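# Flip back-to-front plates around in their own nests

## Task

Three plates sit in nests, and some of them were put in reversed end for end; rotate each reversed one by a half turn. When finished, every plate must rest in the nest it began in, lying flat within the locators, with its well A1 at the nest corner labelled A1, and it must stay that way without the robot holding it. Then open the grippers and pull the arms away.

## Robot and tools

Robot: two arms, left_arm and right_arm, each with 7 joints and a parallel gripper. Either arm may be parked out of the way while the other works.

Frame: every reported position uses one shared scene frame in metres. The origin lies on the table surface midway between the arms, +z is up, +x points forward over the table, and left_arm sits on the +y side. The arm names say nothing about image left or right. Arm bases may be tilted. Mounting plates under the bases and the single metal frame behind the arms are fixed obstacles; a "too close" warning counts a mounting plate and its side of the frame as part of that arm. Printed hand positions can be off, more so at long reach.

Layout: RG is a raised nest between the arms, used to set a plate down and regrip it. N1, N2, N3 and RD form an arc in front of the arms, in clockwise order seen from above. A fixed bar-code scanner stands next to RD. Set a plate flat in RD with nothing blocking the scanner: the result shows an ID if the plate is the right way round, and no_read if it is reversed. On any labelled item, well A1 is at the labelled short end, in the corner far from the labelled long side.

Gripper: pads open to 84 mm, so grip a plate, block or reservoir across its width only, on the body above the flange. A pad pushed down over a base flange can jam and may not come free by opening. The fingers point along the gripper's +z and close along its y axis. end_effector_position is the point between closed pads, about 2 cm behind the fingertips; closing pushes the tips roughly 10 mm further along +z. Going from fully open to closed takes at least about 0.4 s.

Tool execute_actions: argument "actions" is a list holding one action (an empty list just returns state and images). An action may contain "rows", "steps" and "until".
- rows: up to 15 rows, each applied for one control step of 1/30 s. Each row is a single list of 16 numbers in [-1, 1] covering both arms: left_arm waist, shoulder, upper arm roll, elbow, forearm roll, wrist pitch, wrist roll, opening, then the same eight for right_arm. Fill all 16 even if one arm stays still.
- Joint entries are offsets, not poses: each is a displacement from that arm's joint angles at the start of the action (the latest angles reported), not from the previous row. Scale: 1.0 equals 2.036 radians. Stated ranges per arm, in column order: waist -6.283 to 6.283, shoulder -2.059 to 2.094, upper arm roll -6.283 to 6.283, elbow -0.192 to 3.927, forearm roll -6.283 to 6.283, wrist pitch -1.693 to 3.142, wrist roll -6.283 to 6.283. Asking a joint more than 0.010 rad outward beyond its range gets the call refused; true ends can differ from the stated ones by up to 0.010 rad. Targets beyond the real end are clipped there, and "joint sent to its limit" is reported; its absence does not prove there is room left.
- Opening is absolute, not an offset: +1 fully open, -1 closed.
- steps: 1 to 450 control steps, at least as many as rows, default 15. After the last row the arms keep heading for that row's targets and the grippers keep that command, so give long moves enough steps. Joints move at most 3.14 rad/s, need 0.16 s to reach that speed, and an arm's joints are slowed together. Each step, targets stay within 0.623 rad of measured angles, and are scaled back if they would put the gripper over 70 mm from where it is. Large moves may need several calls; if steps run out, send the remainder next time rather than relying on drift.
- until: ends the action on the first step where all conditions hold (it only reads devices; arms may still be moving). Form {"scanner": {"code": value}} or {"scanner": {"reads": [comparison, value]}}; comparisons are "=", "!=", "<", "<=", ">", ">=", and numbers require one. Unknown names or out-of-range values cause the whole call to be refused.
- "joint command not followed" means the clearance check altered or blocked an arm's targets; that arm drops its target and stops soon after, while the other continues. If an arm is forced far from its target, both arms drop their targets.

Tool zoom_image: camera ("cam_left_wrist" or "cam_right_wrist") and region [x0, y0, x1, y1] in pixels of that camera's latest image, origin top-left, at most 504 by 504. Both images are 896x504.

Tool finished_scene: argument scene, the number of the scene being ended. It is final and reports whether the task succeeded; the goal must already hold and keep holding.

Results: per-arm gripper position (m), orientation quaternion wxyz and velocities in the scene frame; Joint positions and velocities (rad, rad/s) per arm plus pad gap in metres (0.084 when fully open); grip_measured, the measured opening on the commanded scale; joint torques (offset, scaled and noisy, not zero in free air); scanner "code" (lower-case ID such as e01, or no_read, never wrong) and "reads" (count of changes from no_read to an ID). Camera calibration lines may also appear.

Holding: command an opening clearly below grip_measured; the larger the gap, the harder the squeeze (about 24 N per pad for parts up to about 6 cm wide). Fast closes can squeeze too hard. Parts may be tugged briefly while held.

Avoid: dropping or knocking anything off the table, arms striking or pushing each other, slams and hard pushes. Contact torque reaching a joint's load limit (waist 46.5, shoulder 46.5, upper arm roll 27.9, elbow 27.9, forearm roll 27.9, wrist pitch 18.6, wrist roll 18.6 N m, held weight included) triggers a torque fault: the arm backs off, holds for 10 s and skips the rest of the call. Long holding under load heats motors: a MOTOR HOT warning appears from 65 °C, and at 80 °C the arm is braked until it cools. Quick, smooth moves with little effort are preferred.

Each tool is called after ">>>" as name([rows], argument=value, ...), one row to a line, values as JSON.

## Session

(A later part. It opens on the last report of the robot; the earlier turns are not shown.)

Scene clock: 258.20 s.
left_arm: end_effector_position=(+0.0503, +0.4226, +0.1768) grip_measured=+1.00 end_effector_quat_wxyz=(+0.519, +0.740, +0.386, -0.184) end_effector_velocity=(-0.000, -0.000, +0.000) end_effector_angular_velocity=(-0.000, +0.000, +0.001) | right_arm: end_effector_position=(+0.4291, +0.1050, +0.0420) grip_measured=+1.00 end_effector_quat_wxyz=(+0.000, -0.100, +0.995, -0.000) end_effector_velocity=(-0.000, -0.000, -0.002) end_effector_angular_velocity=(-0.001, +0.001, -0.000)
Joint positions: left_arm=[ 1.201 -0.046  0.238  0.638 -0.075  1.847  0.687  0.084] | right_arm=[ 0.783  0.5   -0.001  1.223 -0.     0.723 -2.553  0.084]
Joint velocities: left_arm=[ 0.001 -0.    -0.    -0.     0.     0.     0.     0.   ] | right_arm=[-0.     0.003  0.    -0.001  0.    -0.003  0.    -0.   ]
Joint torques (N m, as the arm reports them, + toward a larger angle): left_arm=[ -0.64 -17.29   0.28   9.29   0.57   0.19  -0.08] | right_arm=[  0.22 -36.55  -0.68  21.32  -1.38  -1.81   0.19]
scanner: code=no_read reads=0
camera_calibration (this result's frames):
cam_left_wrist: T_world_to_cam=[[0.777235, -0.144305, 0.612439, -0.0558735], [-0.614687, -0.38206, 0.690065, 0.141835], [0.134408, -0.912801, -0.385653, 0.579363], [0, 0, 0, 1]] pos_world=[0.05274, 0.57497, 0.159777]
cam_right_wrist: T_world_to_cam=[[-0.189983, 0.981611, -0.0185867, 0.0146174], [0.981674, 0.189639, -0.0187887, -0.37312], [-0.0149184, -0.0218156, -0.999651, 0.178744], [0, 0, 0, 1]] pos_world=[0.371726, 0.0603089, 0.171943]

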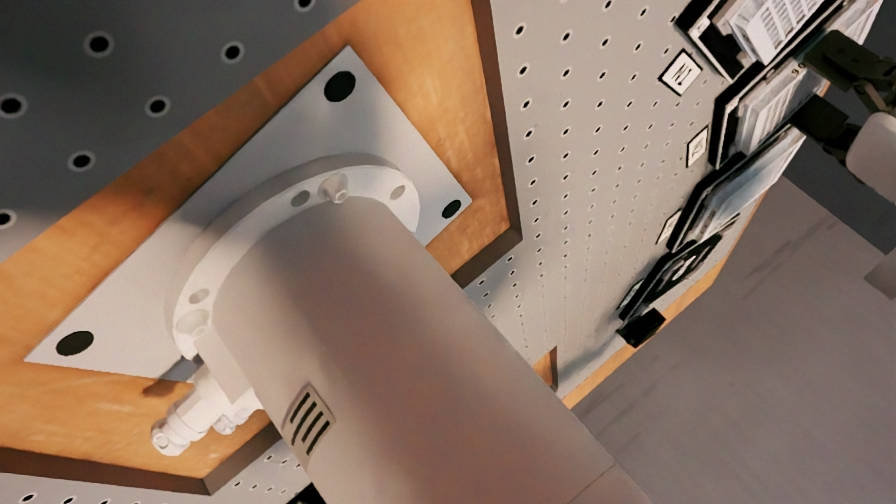

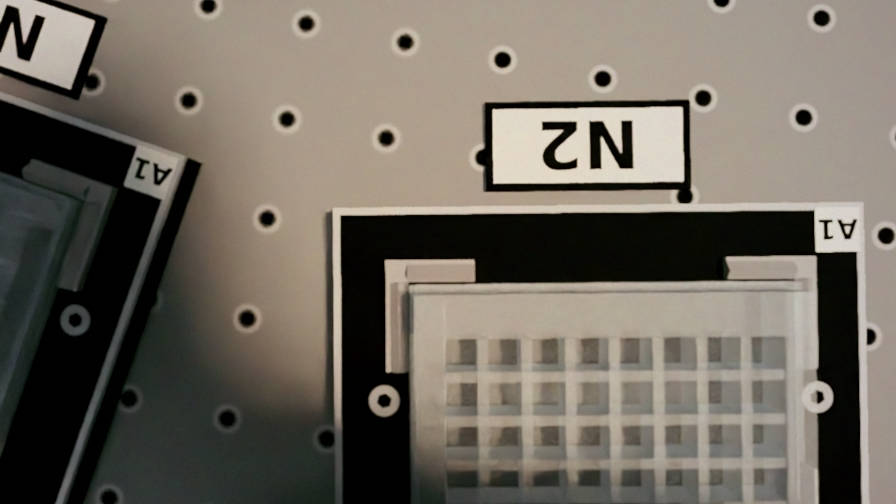

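>>> execute_actions([
  {"rows":[[0,0,0,0,0,0,0,1,0,0,0,0,0,0,0,0.9],[0,0,0,0,0,0,0,1,0,0,0,0,0,0,0,0.8],[0,0,0,0,0,0,0,1,0,0,0,0,0,0,0,0.6],[0,0,0,0,0,0,0,1,0,0,0,0,0,0,0,0.3],[0,0,0,0,0,0,0,1,0,0,0,0,0,0,0,0],[0,0,0,0,0,0,0,1,0,0,0,0,0,0,0,-0.3],[0,0,0,0,0,0,0,1,0,0,0,0,0,0,0,-0.3],[0,0,0,0,0,0,0,1,0,0,0,0,0,0,0,-0.3],[0,0,0,0,0,0,0,1,0,0,0,0,0,0,0,-0.3],[0,0,0,0,0,0,0,1,0,0,0,0,0,0,0,-0.3],[0,0,0,0,0,0,0,1,0,0,0,0,0,0,0,-0.3],[0,0,0,0,0,0,0,1,0,-0.003,0,0.0004,0,0.0034,0,-0.3],[0,0,0,0,0,0,0,1,0,-0.006,0,0.0009,0,0.0068,0,-0.3],[0,0,0,0,0,0,0,1,0,-0.01,0,0.0016,0,0.0116,0,-0.3],[0,0,0,0,0,0,0,1,0,-0.0276,0,0.0056,0,0.0332,0,-0.3]],"steps":28},
])

>>> execute_actions([
  {"rows":[[0,0,0,0,0,0,0,1,0,0,0,0,0,0,1,-0.3]],"steps":18},
])

Scene clock: 274.30 s.
left_arm: end_effector_position=(+0.0503, +0.4226, +0.1768) grip_measured=+1.00 end_effector_quat_wxyz=(+0.519, +0.740, +0.386, -0.184) end_effector_velocity=(+0.000, +0.000, +0.000) end_effector_angular_velocity=(+0.000, +0.000, -0.000) | right_arm: end_effector_position=(+0.4287, +0.1046, +0.0709) grip_measured=+0.93 end_effector_quat_wxyz=(-0.000, -0.100, +0.995, -0.001) end_effector_velocity=(+0.001, +0.001, +0.005) end_effector_angular_velocity=(+0.003, -0.003, -0.002)
Joint positions: left_arm=[ 1.201 -0.046  0.238  0.638 -0.075  1.847  0.687  0.084] | right_arm=[ 0.783  0.445 -0.001  1.234 -0.     0.79  -2.553  0.082]
Joint velocities: left_arm=[-0.    -0.    -0.     0.001 -0.     0.001 -0.     0.   ] | right_arm=[-0.001 -0.007 -0.     0.005  0.     0.009  0.001  0.   ]
Joint torques (N m, as the arm reports them, + toward a larger angle): left_arm=[ -0.69 -17.24   0.19   9.25   0.62   0.25  -0.11] | right_arm=[  0.27 -36.08  -0.6   22.18  -1.26  -1.81   0.22]
scanner: code=no_read reads=0
camera_calibration (this result's frames):
cam_left_wrist: T_world_to_cam=[[0.777235, -0.144305, 0.612439, -0.0558735], [-0.614687, -0.38206, 0.690065, 0.141835], [0.134408, -0.912801, -0.385653, 0.579363], [0, 0, 0, 1]] pos_world=[0.05274, 0.57497, 0.159777]
cam_right_wrist: T_world_to_cam=[[-0.190008, 0.981592, -0.0193577, 0.0155047], [0.981653, 0.189626, -0.0199608, -0.372032], [-0.0159226, -0.0227952, -0.999613, 0.208107], [0, 0, 0, 1]] pos_world=[0.371466, 0.0600715, 0.200901]

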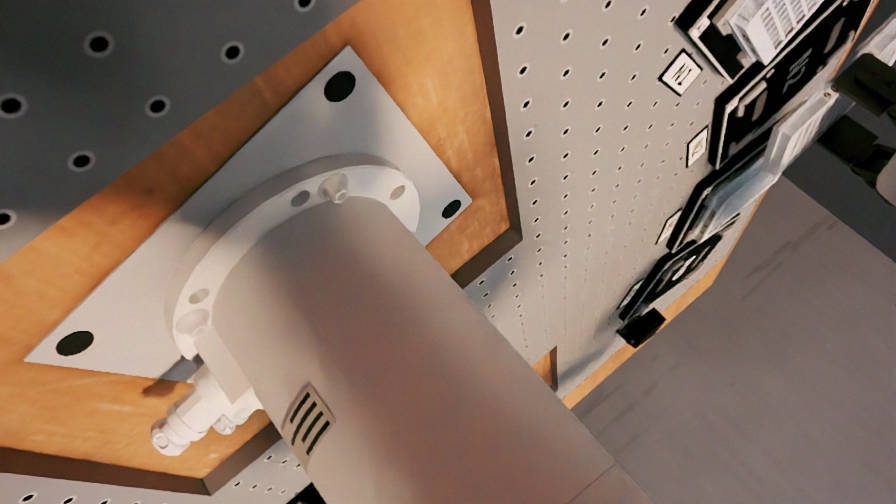

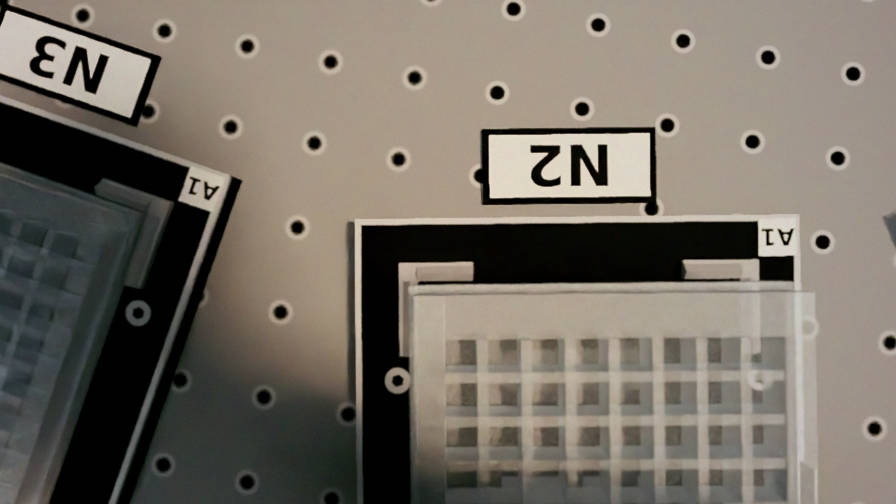

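Scene clock: 274.90 s.
left_arm: end_effector_position=(+0.0503, +0.4226, +0.1768) grip_measured=+1.00 end_effector_quat_wxyz=(+0.519, +0.740, +0.386, -0.184) end_effector_velocity=(+0.000, +0.000, -0.000) end_effector_angular_velocity=(+0.001, +0.000, -0.001) | right_arm: end_effector_position=(+0.4287, +0.1047, +0.0709) grip_measured=+0.93 end_effector_quat_wxyz=(+0.000, +0.500, +0.866, -0.001) end_effector_velocity=(+0.000, +0.000, +0.000) end_effector_angular_velocity=(-0.001, -0.003, -2.603)
Joint positions: left_arm=[ 1.201 -0.046  0.238  0.638 -0.075  1.847  0.687  0.084] | right_arm=[ 0.783  0.445 -0.001  1.234 -0.     0.79  -1.306  0.082]
Joint velocities: left_arm=[-0.    -0.    -0.001 -0.    -0.    -0.001 -0.001  0.   ] | right_arm=[ 0.    -0.    -0.     0.    -0.    -0.     2.603 -0.   ]
Joint torques (N m, as the arm reports them, + toward a larger angle): left_arm=[ -0.76 -17.36   0.19   9.33   0.63   0.21  -0.17] | right_arm=[  0.09 -35.98  -0.65  21.97  -1.22  -1.71   0.24]
scanner: code=no_read reads=0
camera_calibration (this result's frames):
cam_left_wrist: T_world_to_cam=[[0.777235, -0.144306, 0.612439, -0.0558735], [-0.614687, -0.38206, 0.690065, 0.141835], [0.134408, -0.912801, -0.385653, 0.579363], [0, 0, 0, 1]] pos_world=[0.05274, 0.57497, 0.159777]
cam_right_wrist: T_world_to_cam=[[0.870012, 0.492657, -0.0192038, -0.387749], [0.492351, -0.870197, -0.0186347, -0.051465], [-0.0258916, 0.00675741, -0.999642, 0.209298], [0, 0, 0, 1]] pos_world=[0.368104, 0.144828, 0.200818]

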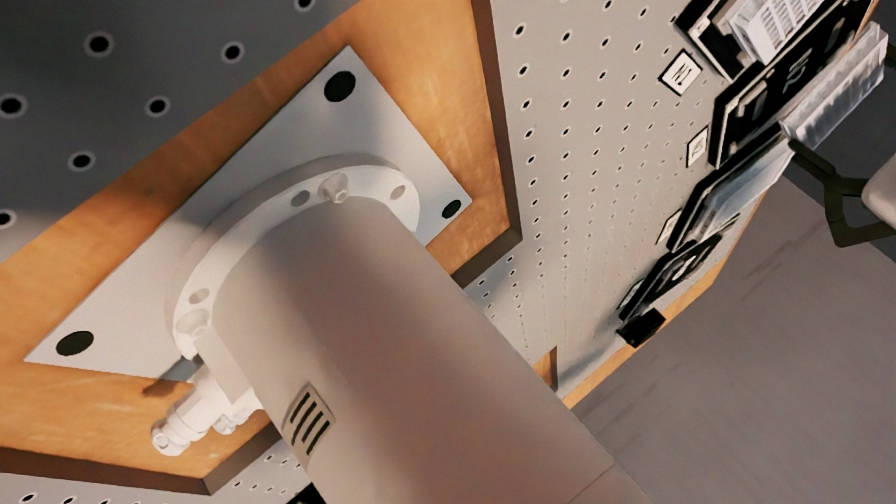

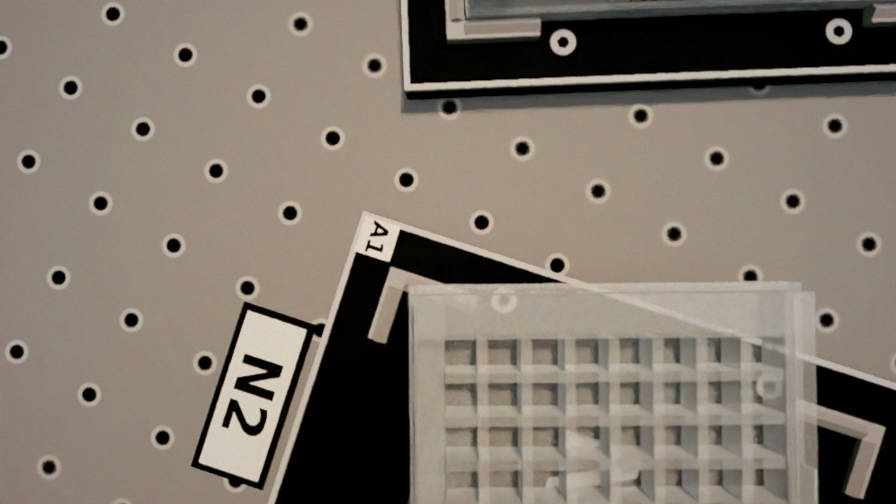

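To (.484,1.225,.740): deltas .039,-.009,-.050 (slightly adjusted for tilt).

>>> execute_actions([
  {"rows":[[0,0,0,0,0,0,0,1,0,0,0,0,0,0,0.9306,-0.3],[0,0,0,0,0,0,0,1,0,0,0,0,0,0,0.9306,-0.3],[0,0,0,0,0,0,0,1,0,0,0,0,0,0,0.9306,-0.3],[0,0,0,0,0,0,0,1,0,0,0,0,0,0,0.9306,-0.3],[0,0,0,0,0,0,0,1,0,0,0,0,0,0,0.9306,-0.3],[0,0,0,0,0,0,0,1,0,0,0,0,0,0,0.9306,-0.3],[0,0,0,0,0,0,0,1,0,0,0,0,0,0,0.9306,-0.3],[0,0,0,0,0,0,0,1,0,0,0,0,0,0,0.9306,-0.3],[0,0,0,0,0,0,0,1,0,0,0,0,0,0,0.9306,-0.3],[0,0,0,0,0,0,0,1,0,0,0,0,0,0,0.9306,-0.3],[0,0,0,0,0,0,0,1,0,0,0,0,0,0,0.9306,-0.3],[0,0,0,0,0,0,0,1,0,0,0,0,0,0,0.9306,-0.3],[0,0,0,0,0,0,0,1,0,0.0192,0,-0.0043,0,-0.0244,0.9306,-0.3]],"steps":34},
])

Scene clock: 287.20 s.
left_arm: end_effector_position=(+0.0503, +0.4226, +0.1768) grip_measured=+1.00 end_effector_quat_wxyz=(+0.519, +0.740, +0.386, -0.184) end_effector_velocity=(-0.000, -0.000, -0.000) end_effector_angular_velocity=(-0.001, +0.000, +0.000) | right_arm: end_effector_position=(+0.4291, +0.1051, +0.0502) grip_measured=+0.93 end_effector_quat_wxyz=(-0.000, +0.995, +0.100, +0.001) end_effector_velocity=(-0.000, +0.000, -0.001) end_effector_angular_velocity=(-0.000, +0.001, -0.003)
Joint positions: left_arm=[ 1.201 -0.046  0.238  0.638 -0.075  1.847  0.687  0.084] | right_arm=[ 0.783  0.484 -0.001  1.225 -0.     0.74   0.587  0.082]
Joint velocities: left_arm=[ 0.     0.     0.    -0.001  0.    -0.001 -0.     0.   ] | right_arm=[ 0.     0.001  0.001  0.    -0.    -0.001  0.004 -0.   ]
Joint torques (N m, as the arm reports them, + toward a larger angle): left_arm=[ -0.72 -17.31   0.17   9.31   0.58   0.25  -0.22] | right_arm=[  0.23 -36.29  -0.73  21.84  -1.29  -1.85   0.27]
scanner: code=no_read reads=0
camera_calibration (this result's frames):
cam_left_wrist: T_world_to_cam=[[0.777235, -0.144306, 0.612439, -0.0558735], [-0.614687, -0.38206, 0.690065, 0.141835], [0.134408, -0.912801, -0.385653, 0.579363], [0, 0, 0, 1]] pos_world=[0.05274, 0.57497, 0.159777]
cam_right_wrist: T_world_to_cam=[[0.190955, -0.981424, -0.0184984, 0.0575053], [-0.981459, -0.190576, -0.0204878, 0.509366], [0.0165819, 0.0220676, -0.999619, 0.168751], [0, 0, 0, 1]] pos_world=[0.486143, 0.149786, 0.180186]

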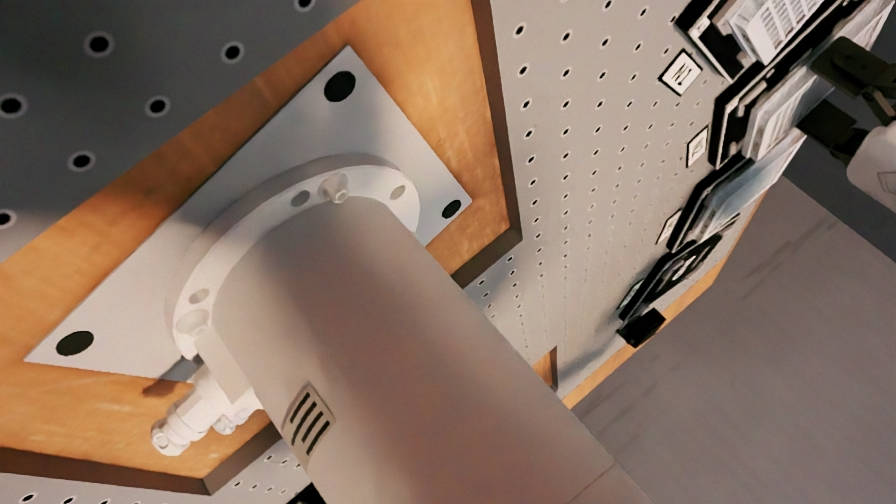

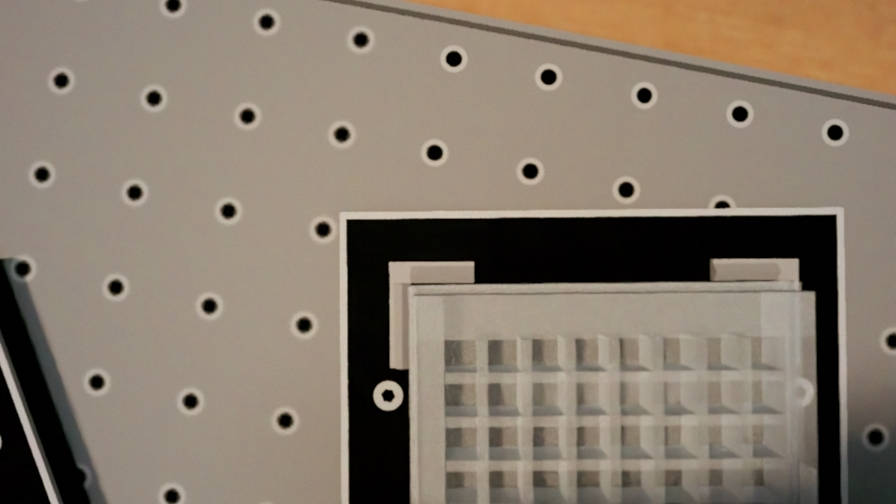

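>>> execute_actions([
  {"rows":[[0,0,0,0,0,0,0,1,0.0003,0.001,0,-0.001,0,-0.002,0.0008,-0.3],[0,0,0,0,0,0,0,1,0.0003,0.0025,0,-0.0013,0,-0.0038,0.0008,-0.3],[0,0,0,0,0,0,0,1,0.0003,0.004,0,-0.0015,0,-0.0055,0.0008,-0.3],[0,0,0,0,0,0,0,1,0.0003,0.005,0,-0.0017,0,-0.0067,0.0008,-0.3],[0,0,0,0,0,0,0,1,0.0003,0.006,0,-0.0018,0,-0.0078,0.0008,-0.3],[0,0,0,0,0,0,0,1,0.0003,0.0075,0,-0.002,0,-0.0093,0.0008,-0.3]],"steps":17},
])

Scene clock: 298.23 s.
left_arm: end_effector_position=(+0.0503, +0.4226, +0.1768) grip_measured=+1.00 end_effector_quat_wxyz=(+0.519, +0.740, +0.386, -0.184) end_effector_velocity=(+0.001, +0.000, -0.000) end_effector_angular_velocity=(+0.001, -0.002, +0.002) | right_arm: end_effector_position=(+0.4286, +0.1051, +0.0421) grip_measured=+0.93 end_effector_quat_wxyz=(-0.000, +0.995, +0.099, +0.001) end_effector_velocity=(-0.000, +0.000, -0.001) end_effector_angular_velocity=(+0.000, +0.000, +0.001)
Joint positions: left_arm=[ 1.201 -0.046  0.238  0.638 -0.075  1.847  0.687  0.084] | right_arm=[ 0.783  0.499 -0.001  1.221 -0.     0.721  0.589  0.082]
Joint velocities: left_arm=[ 0.    -0.    -0.    -0.    -0.002 -0.     0.     0.   ] | right_arm=[ 0.     0.002  0.001 -0.     0.    -0.002 -0.     0.   ]
Joint torques (N m, as the arm reports them, + toward a larger angle): left_arm=[ -1.   -17.18   0.21   9.33   0.75   0.3   -0.14] | right_arm=[  0.49 -36.49  -0.67  21.32  -1.17  -1.86   0.18]
scanner: code=no_read reads=0
camera_calibration (this result's frames):
cam_left_wrist: T_world_to_cam=[[0.777235, -0.144306, 0.612439, -0.0558734], [-0.614687, -0.38206, 0.690065, 0.141835], [0.134408, -0.912801, -0.385653, 0.579363], [0, 0, 0, 1]] pos_world=[0.05274, 0.57497, 0.159777]
cam_right_wrist: T_world_to_cam=[[0.189981, -0.981613, -0.0185391, 0.0579059], [-0.981647, -0.189599, -0.0205404, 0.508736], [0.0166477, 0.0221011, -0.999617, 0.160651], [0, 0, 0, 1]] pos_world=[0.485724, 0.149747, 0.172112]

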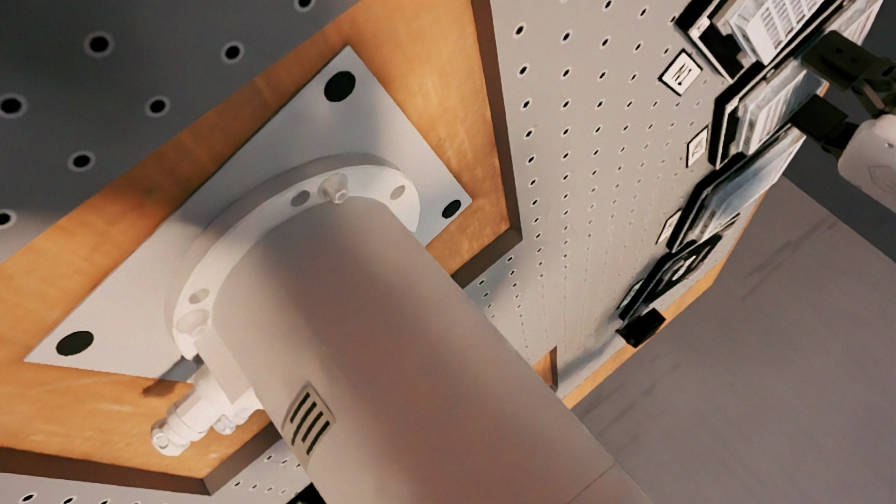

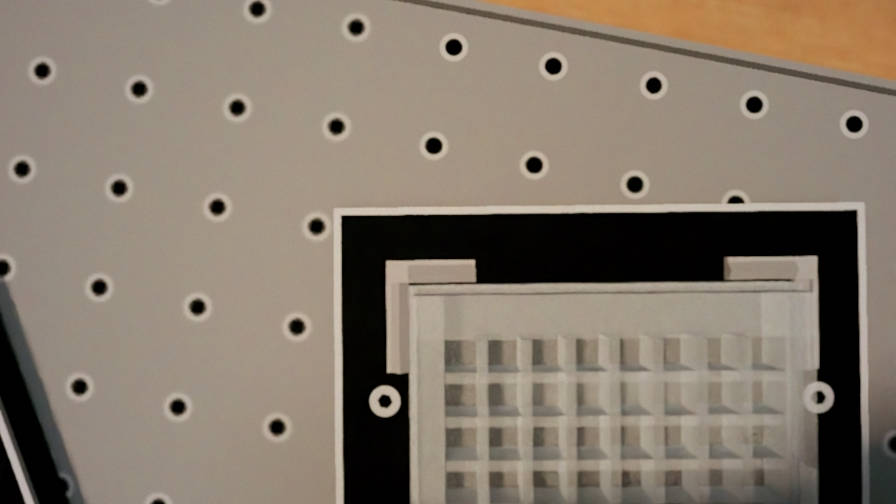

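>>> execute_actions([
  {"rows":[[0,0,0,0,0,0,0,1,0,0,0,0,0,0,0,0.3],[0,0,0,0,0,0,0,1,0,0,0,0,0,0,0,0.8],[0,0,0,0,0,0,0,1,0,0,0,0,0,0,0,1],[0,0,0,0,0,0,0,1,0,0,0,0,0,0,0,1],[0,0,0,0,0,0,0,1,0,0,0,0,0,0,0,1],[0,0,0,0,0,0,0,1,0,0,0,0,0,0,0,1],[0,0,0,0,0,0,0,1,0,0,0,0,0,0,0,1],[0,0,0,0,0,0,0,1,0,0,0,0,0,0,0,1],[0,0,0,0,0,0,0,1,0,0,0,0,0,0,0,1],[0,0,0,0,0,0,0,1,0,-0.004,0,0.0006,0,0.0046,0,1],[0,0,0,0,0,0,0,1,0,-0.008,0,0.0012,0,0.0092,0,1],[0,0,0,0,0,0,0,1,0,-0.015,0,0.0026,0,0.0176,0,1],[0,0,0,0,0,0,0,1,0,-0.0276,0,0.0056,0,0.0332,0,1],[0,0,0,0,0,0,0,1,0,-0.05,0,0.014,0,0.064,0,1],[0,0,0,0,0,0,0,1,0,-0.12,0,0.04,0,0.16,0,1]],"steps":34},
])

>>> zoom_image(camera="cam_left_wrist", region=[640,0,896,280])

Scene clock: 310.57 s.
left_arm: end_effector_position=(+0.0503, +0.4226, +0.1768) grip_measured=+1.00 end_effector_quat_wxyz=(+0.519, +0.740, +0.386, -0.184) end_effector_velocity=(+0.000, +0.000, +0.000) end_effector_angular_velocity=(+0.001, -0.001, -0.001) | right_arm: end_effector_position=(+0.4206, +0.0970, +0.1801) grip_measured=+1.00 end_effector_quat_wxyz=(+0.001, +0.995, +0.099, -0.001) end_effector_velocity=(+0.002, +0.002, +0.014) end_effector_angular_velocity=(+0.012, -0.011, +0.000)
Joint positions: left_arm=[ 1.201 -0.046  0.238  0.638 -0.075  1.847  0.687  0.084] | right_arm=[ 0.783  0.257 -0.001  1.301 -0.     1.046  0.589  0.084]
Joint velocities: left_arm=[-0.    -0.    -0.001  0.001 -0.001  0.    -0.    -0.   ] | right_arm=[ 0.    -0.017 -0.     0.013  0.     0.014 -0.     0.   ]
Joint torques (N m, as the arm reports them, + toward a larger angle): left_arm=[ -0.87 -17.39   0.21   9.36   0.54   0.17  -0.19] | right_arm=[  0.25 -32.87  -0.53  24.16  -1.35  -1.78   0.15]
scanner: code=no_read reads=0
camera_calibration (this result's frames):
cam_left_wrist: T_world_to_cam=[[0.777235, -0.144305, 0.612439, -0.0558735], [-0.614687, -0.38206, 0.690065, 0.141835], [0.134408, -0.912801, -0.385653, 0.579363], [0, 0, 0, 1]] pos_world=[0.05274, 0.57497, 0.159777]
cam_right_wrist: T_world_to_cam=[[0.189861, -0.981668, -0.0167657, 0.0538123], [-0.981707, -0.189564, -0.0178155, 0.50166], [0.0143107, 0.0198415, -0.999701, 0.300079], [0, 0, 0, 1]] pos_world=[0.477971, 0.141969, 0.309829]

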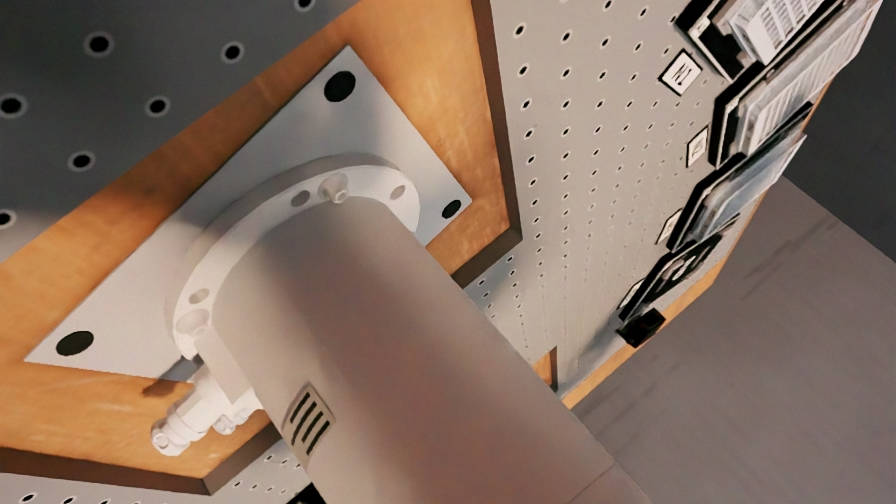

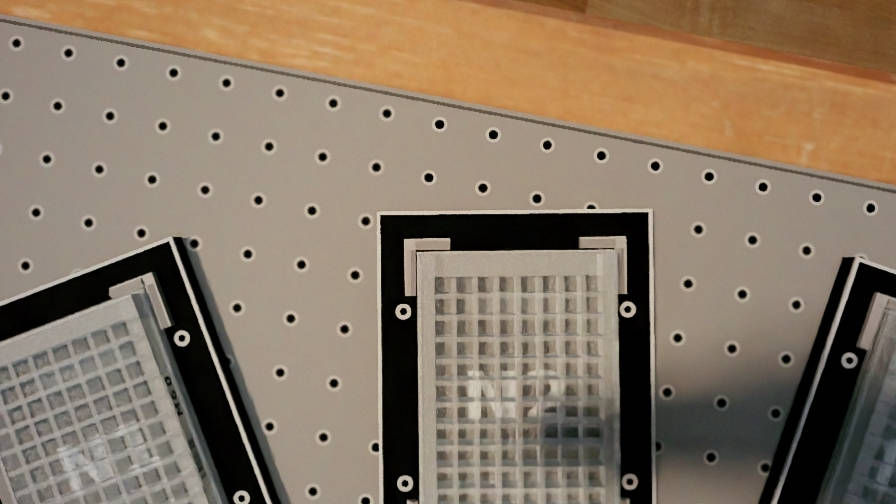

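Region (640, 0, 896, 280) of cam_left_wrist's 896x504 image, scaled by 1.800, with more detail than that image has; it fills the left 461 columns of this view, and the rest is white.

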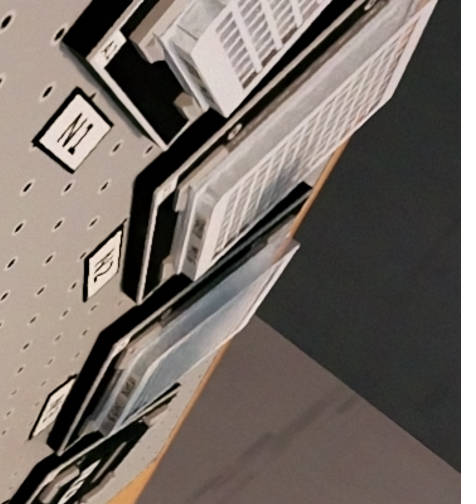

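>>> finished_scene(scene=1)

The scene is finished: the task was done.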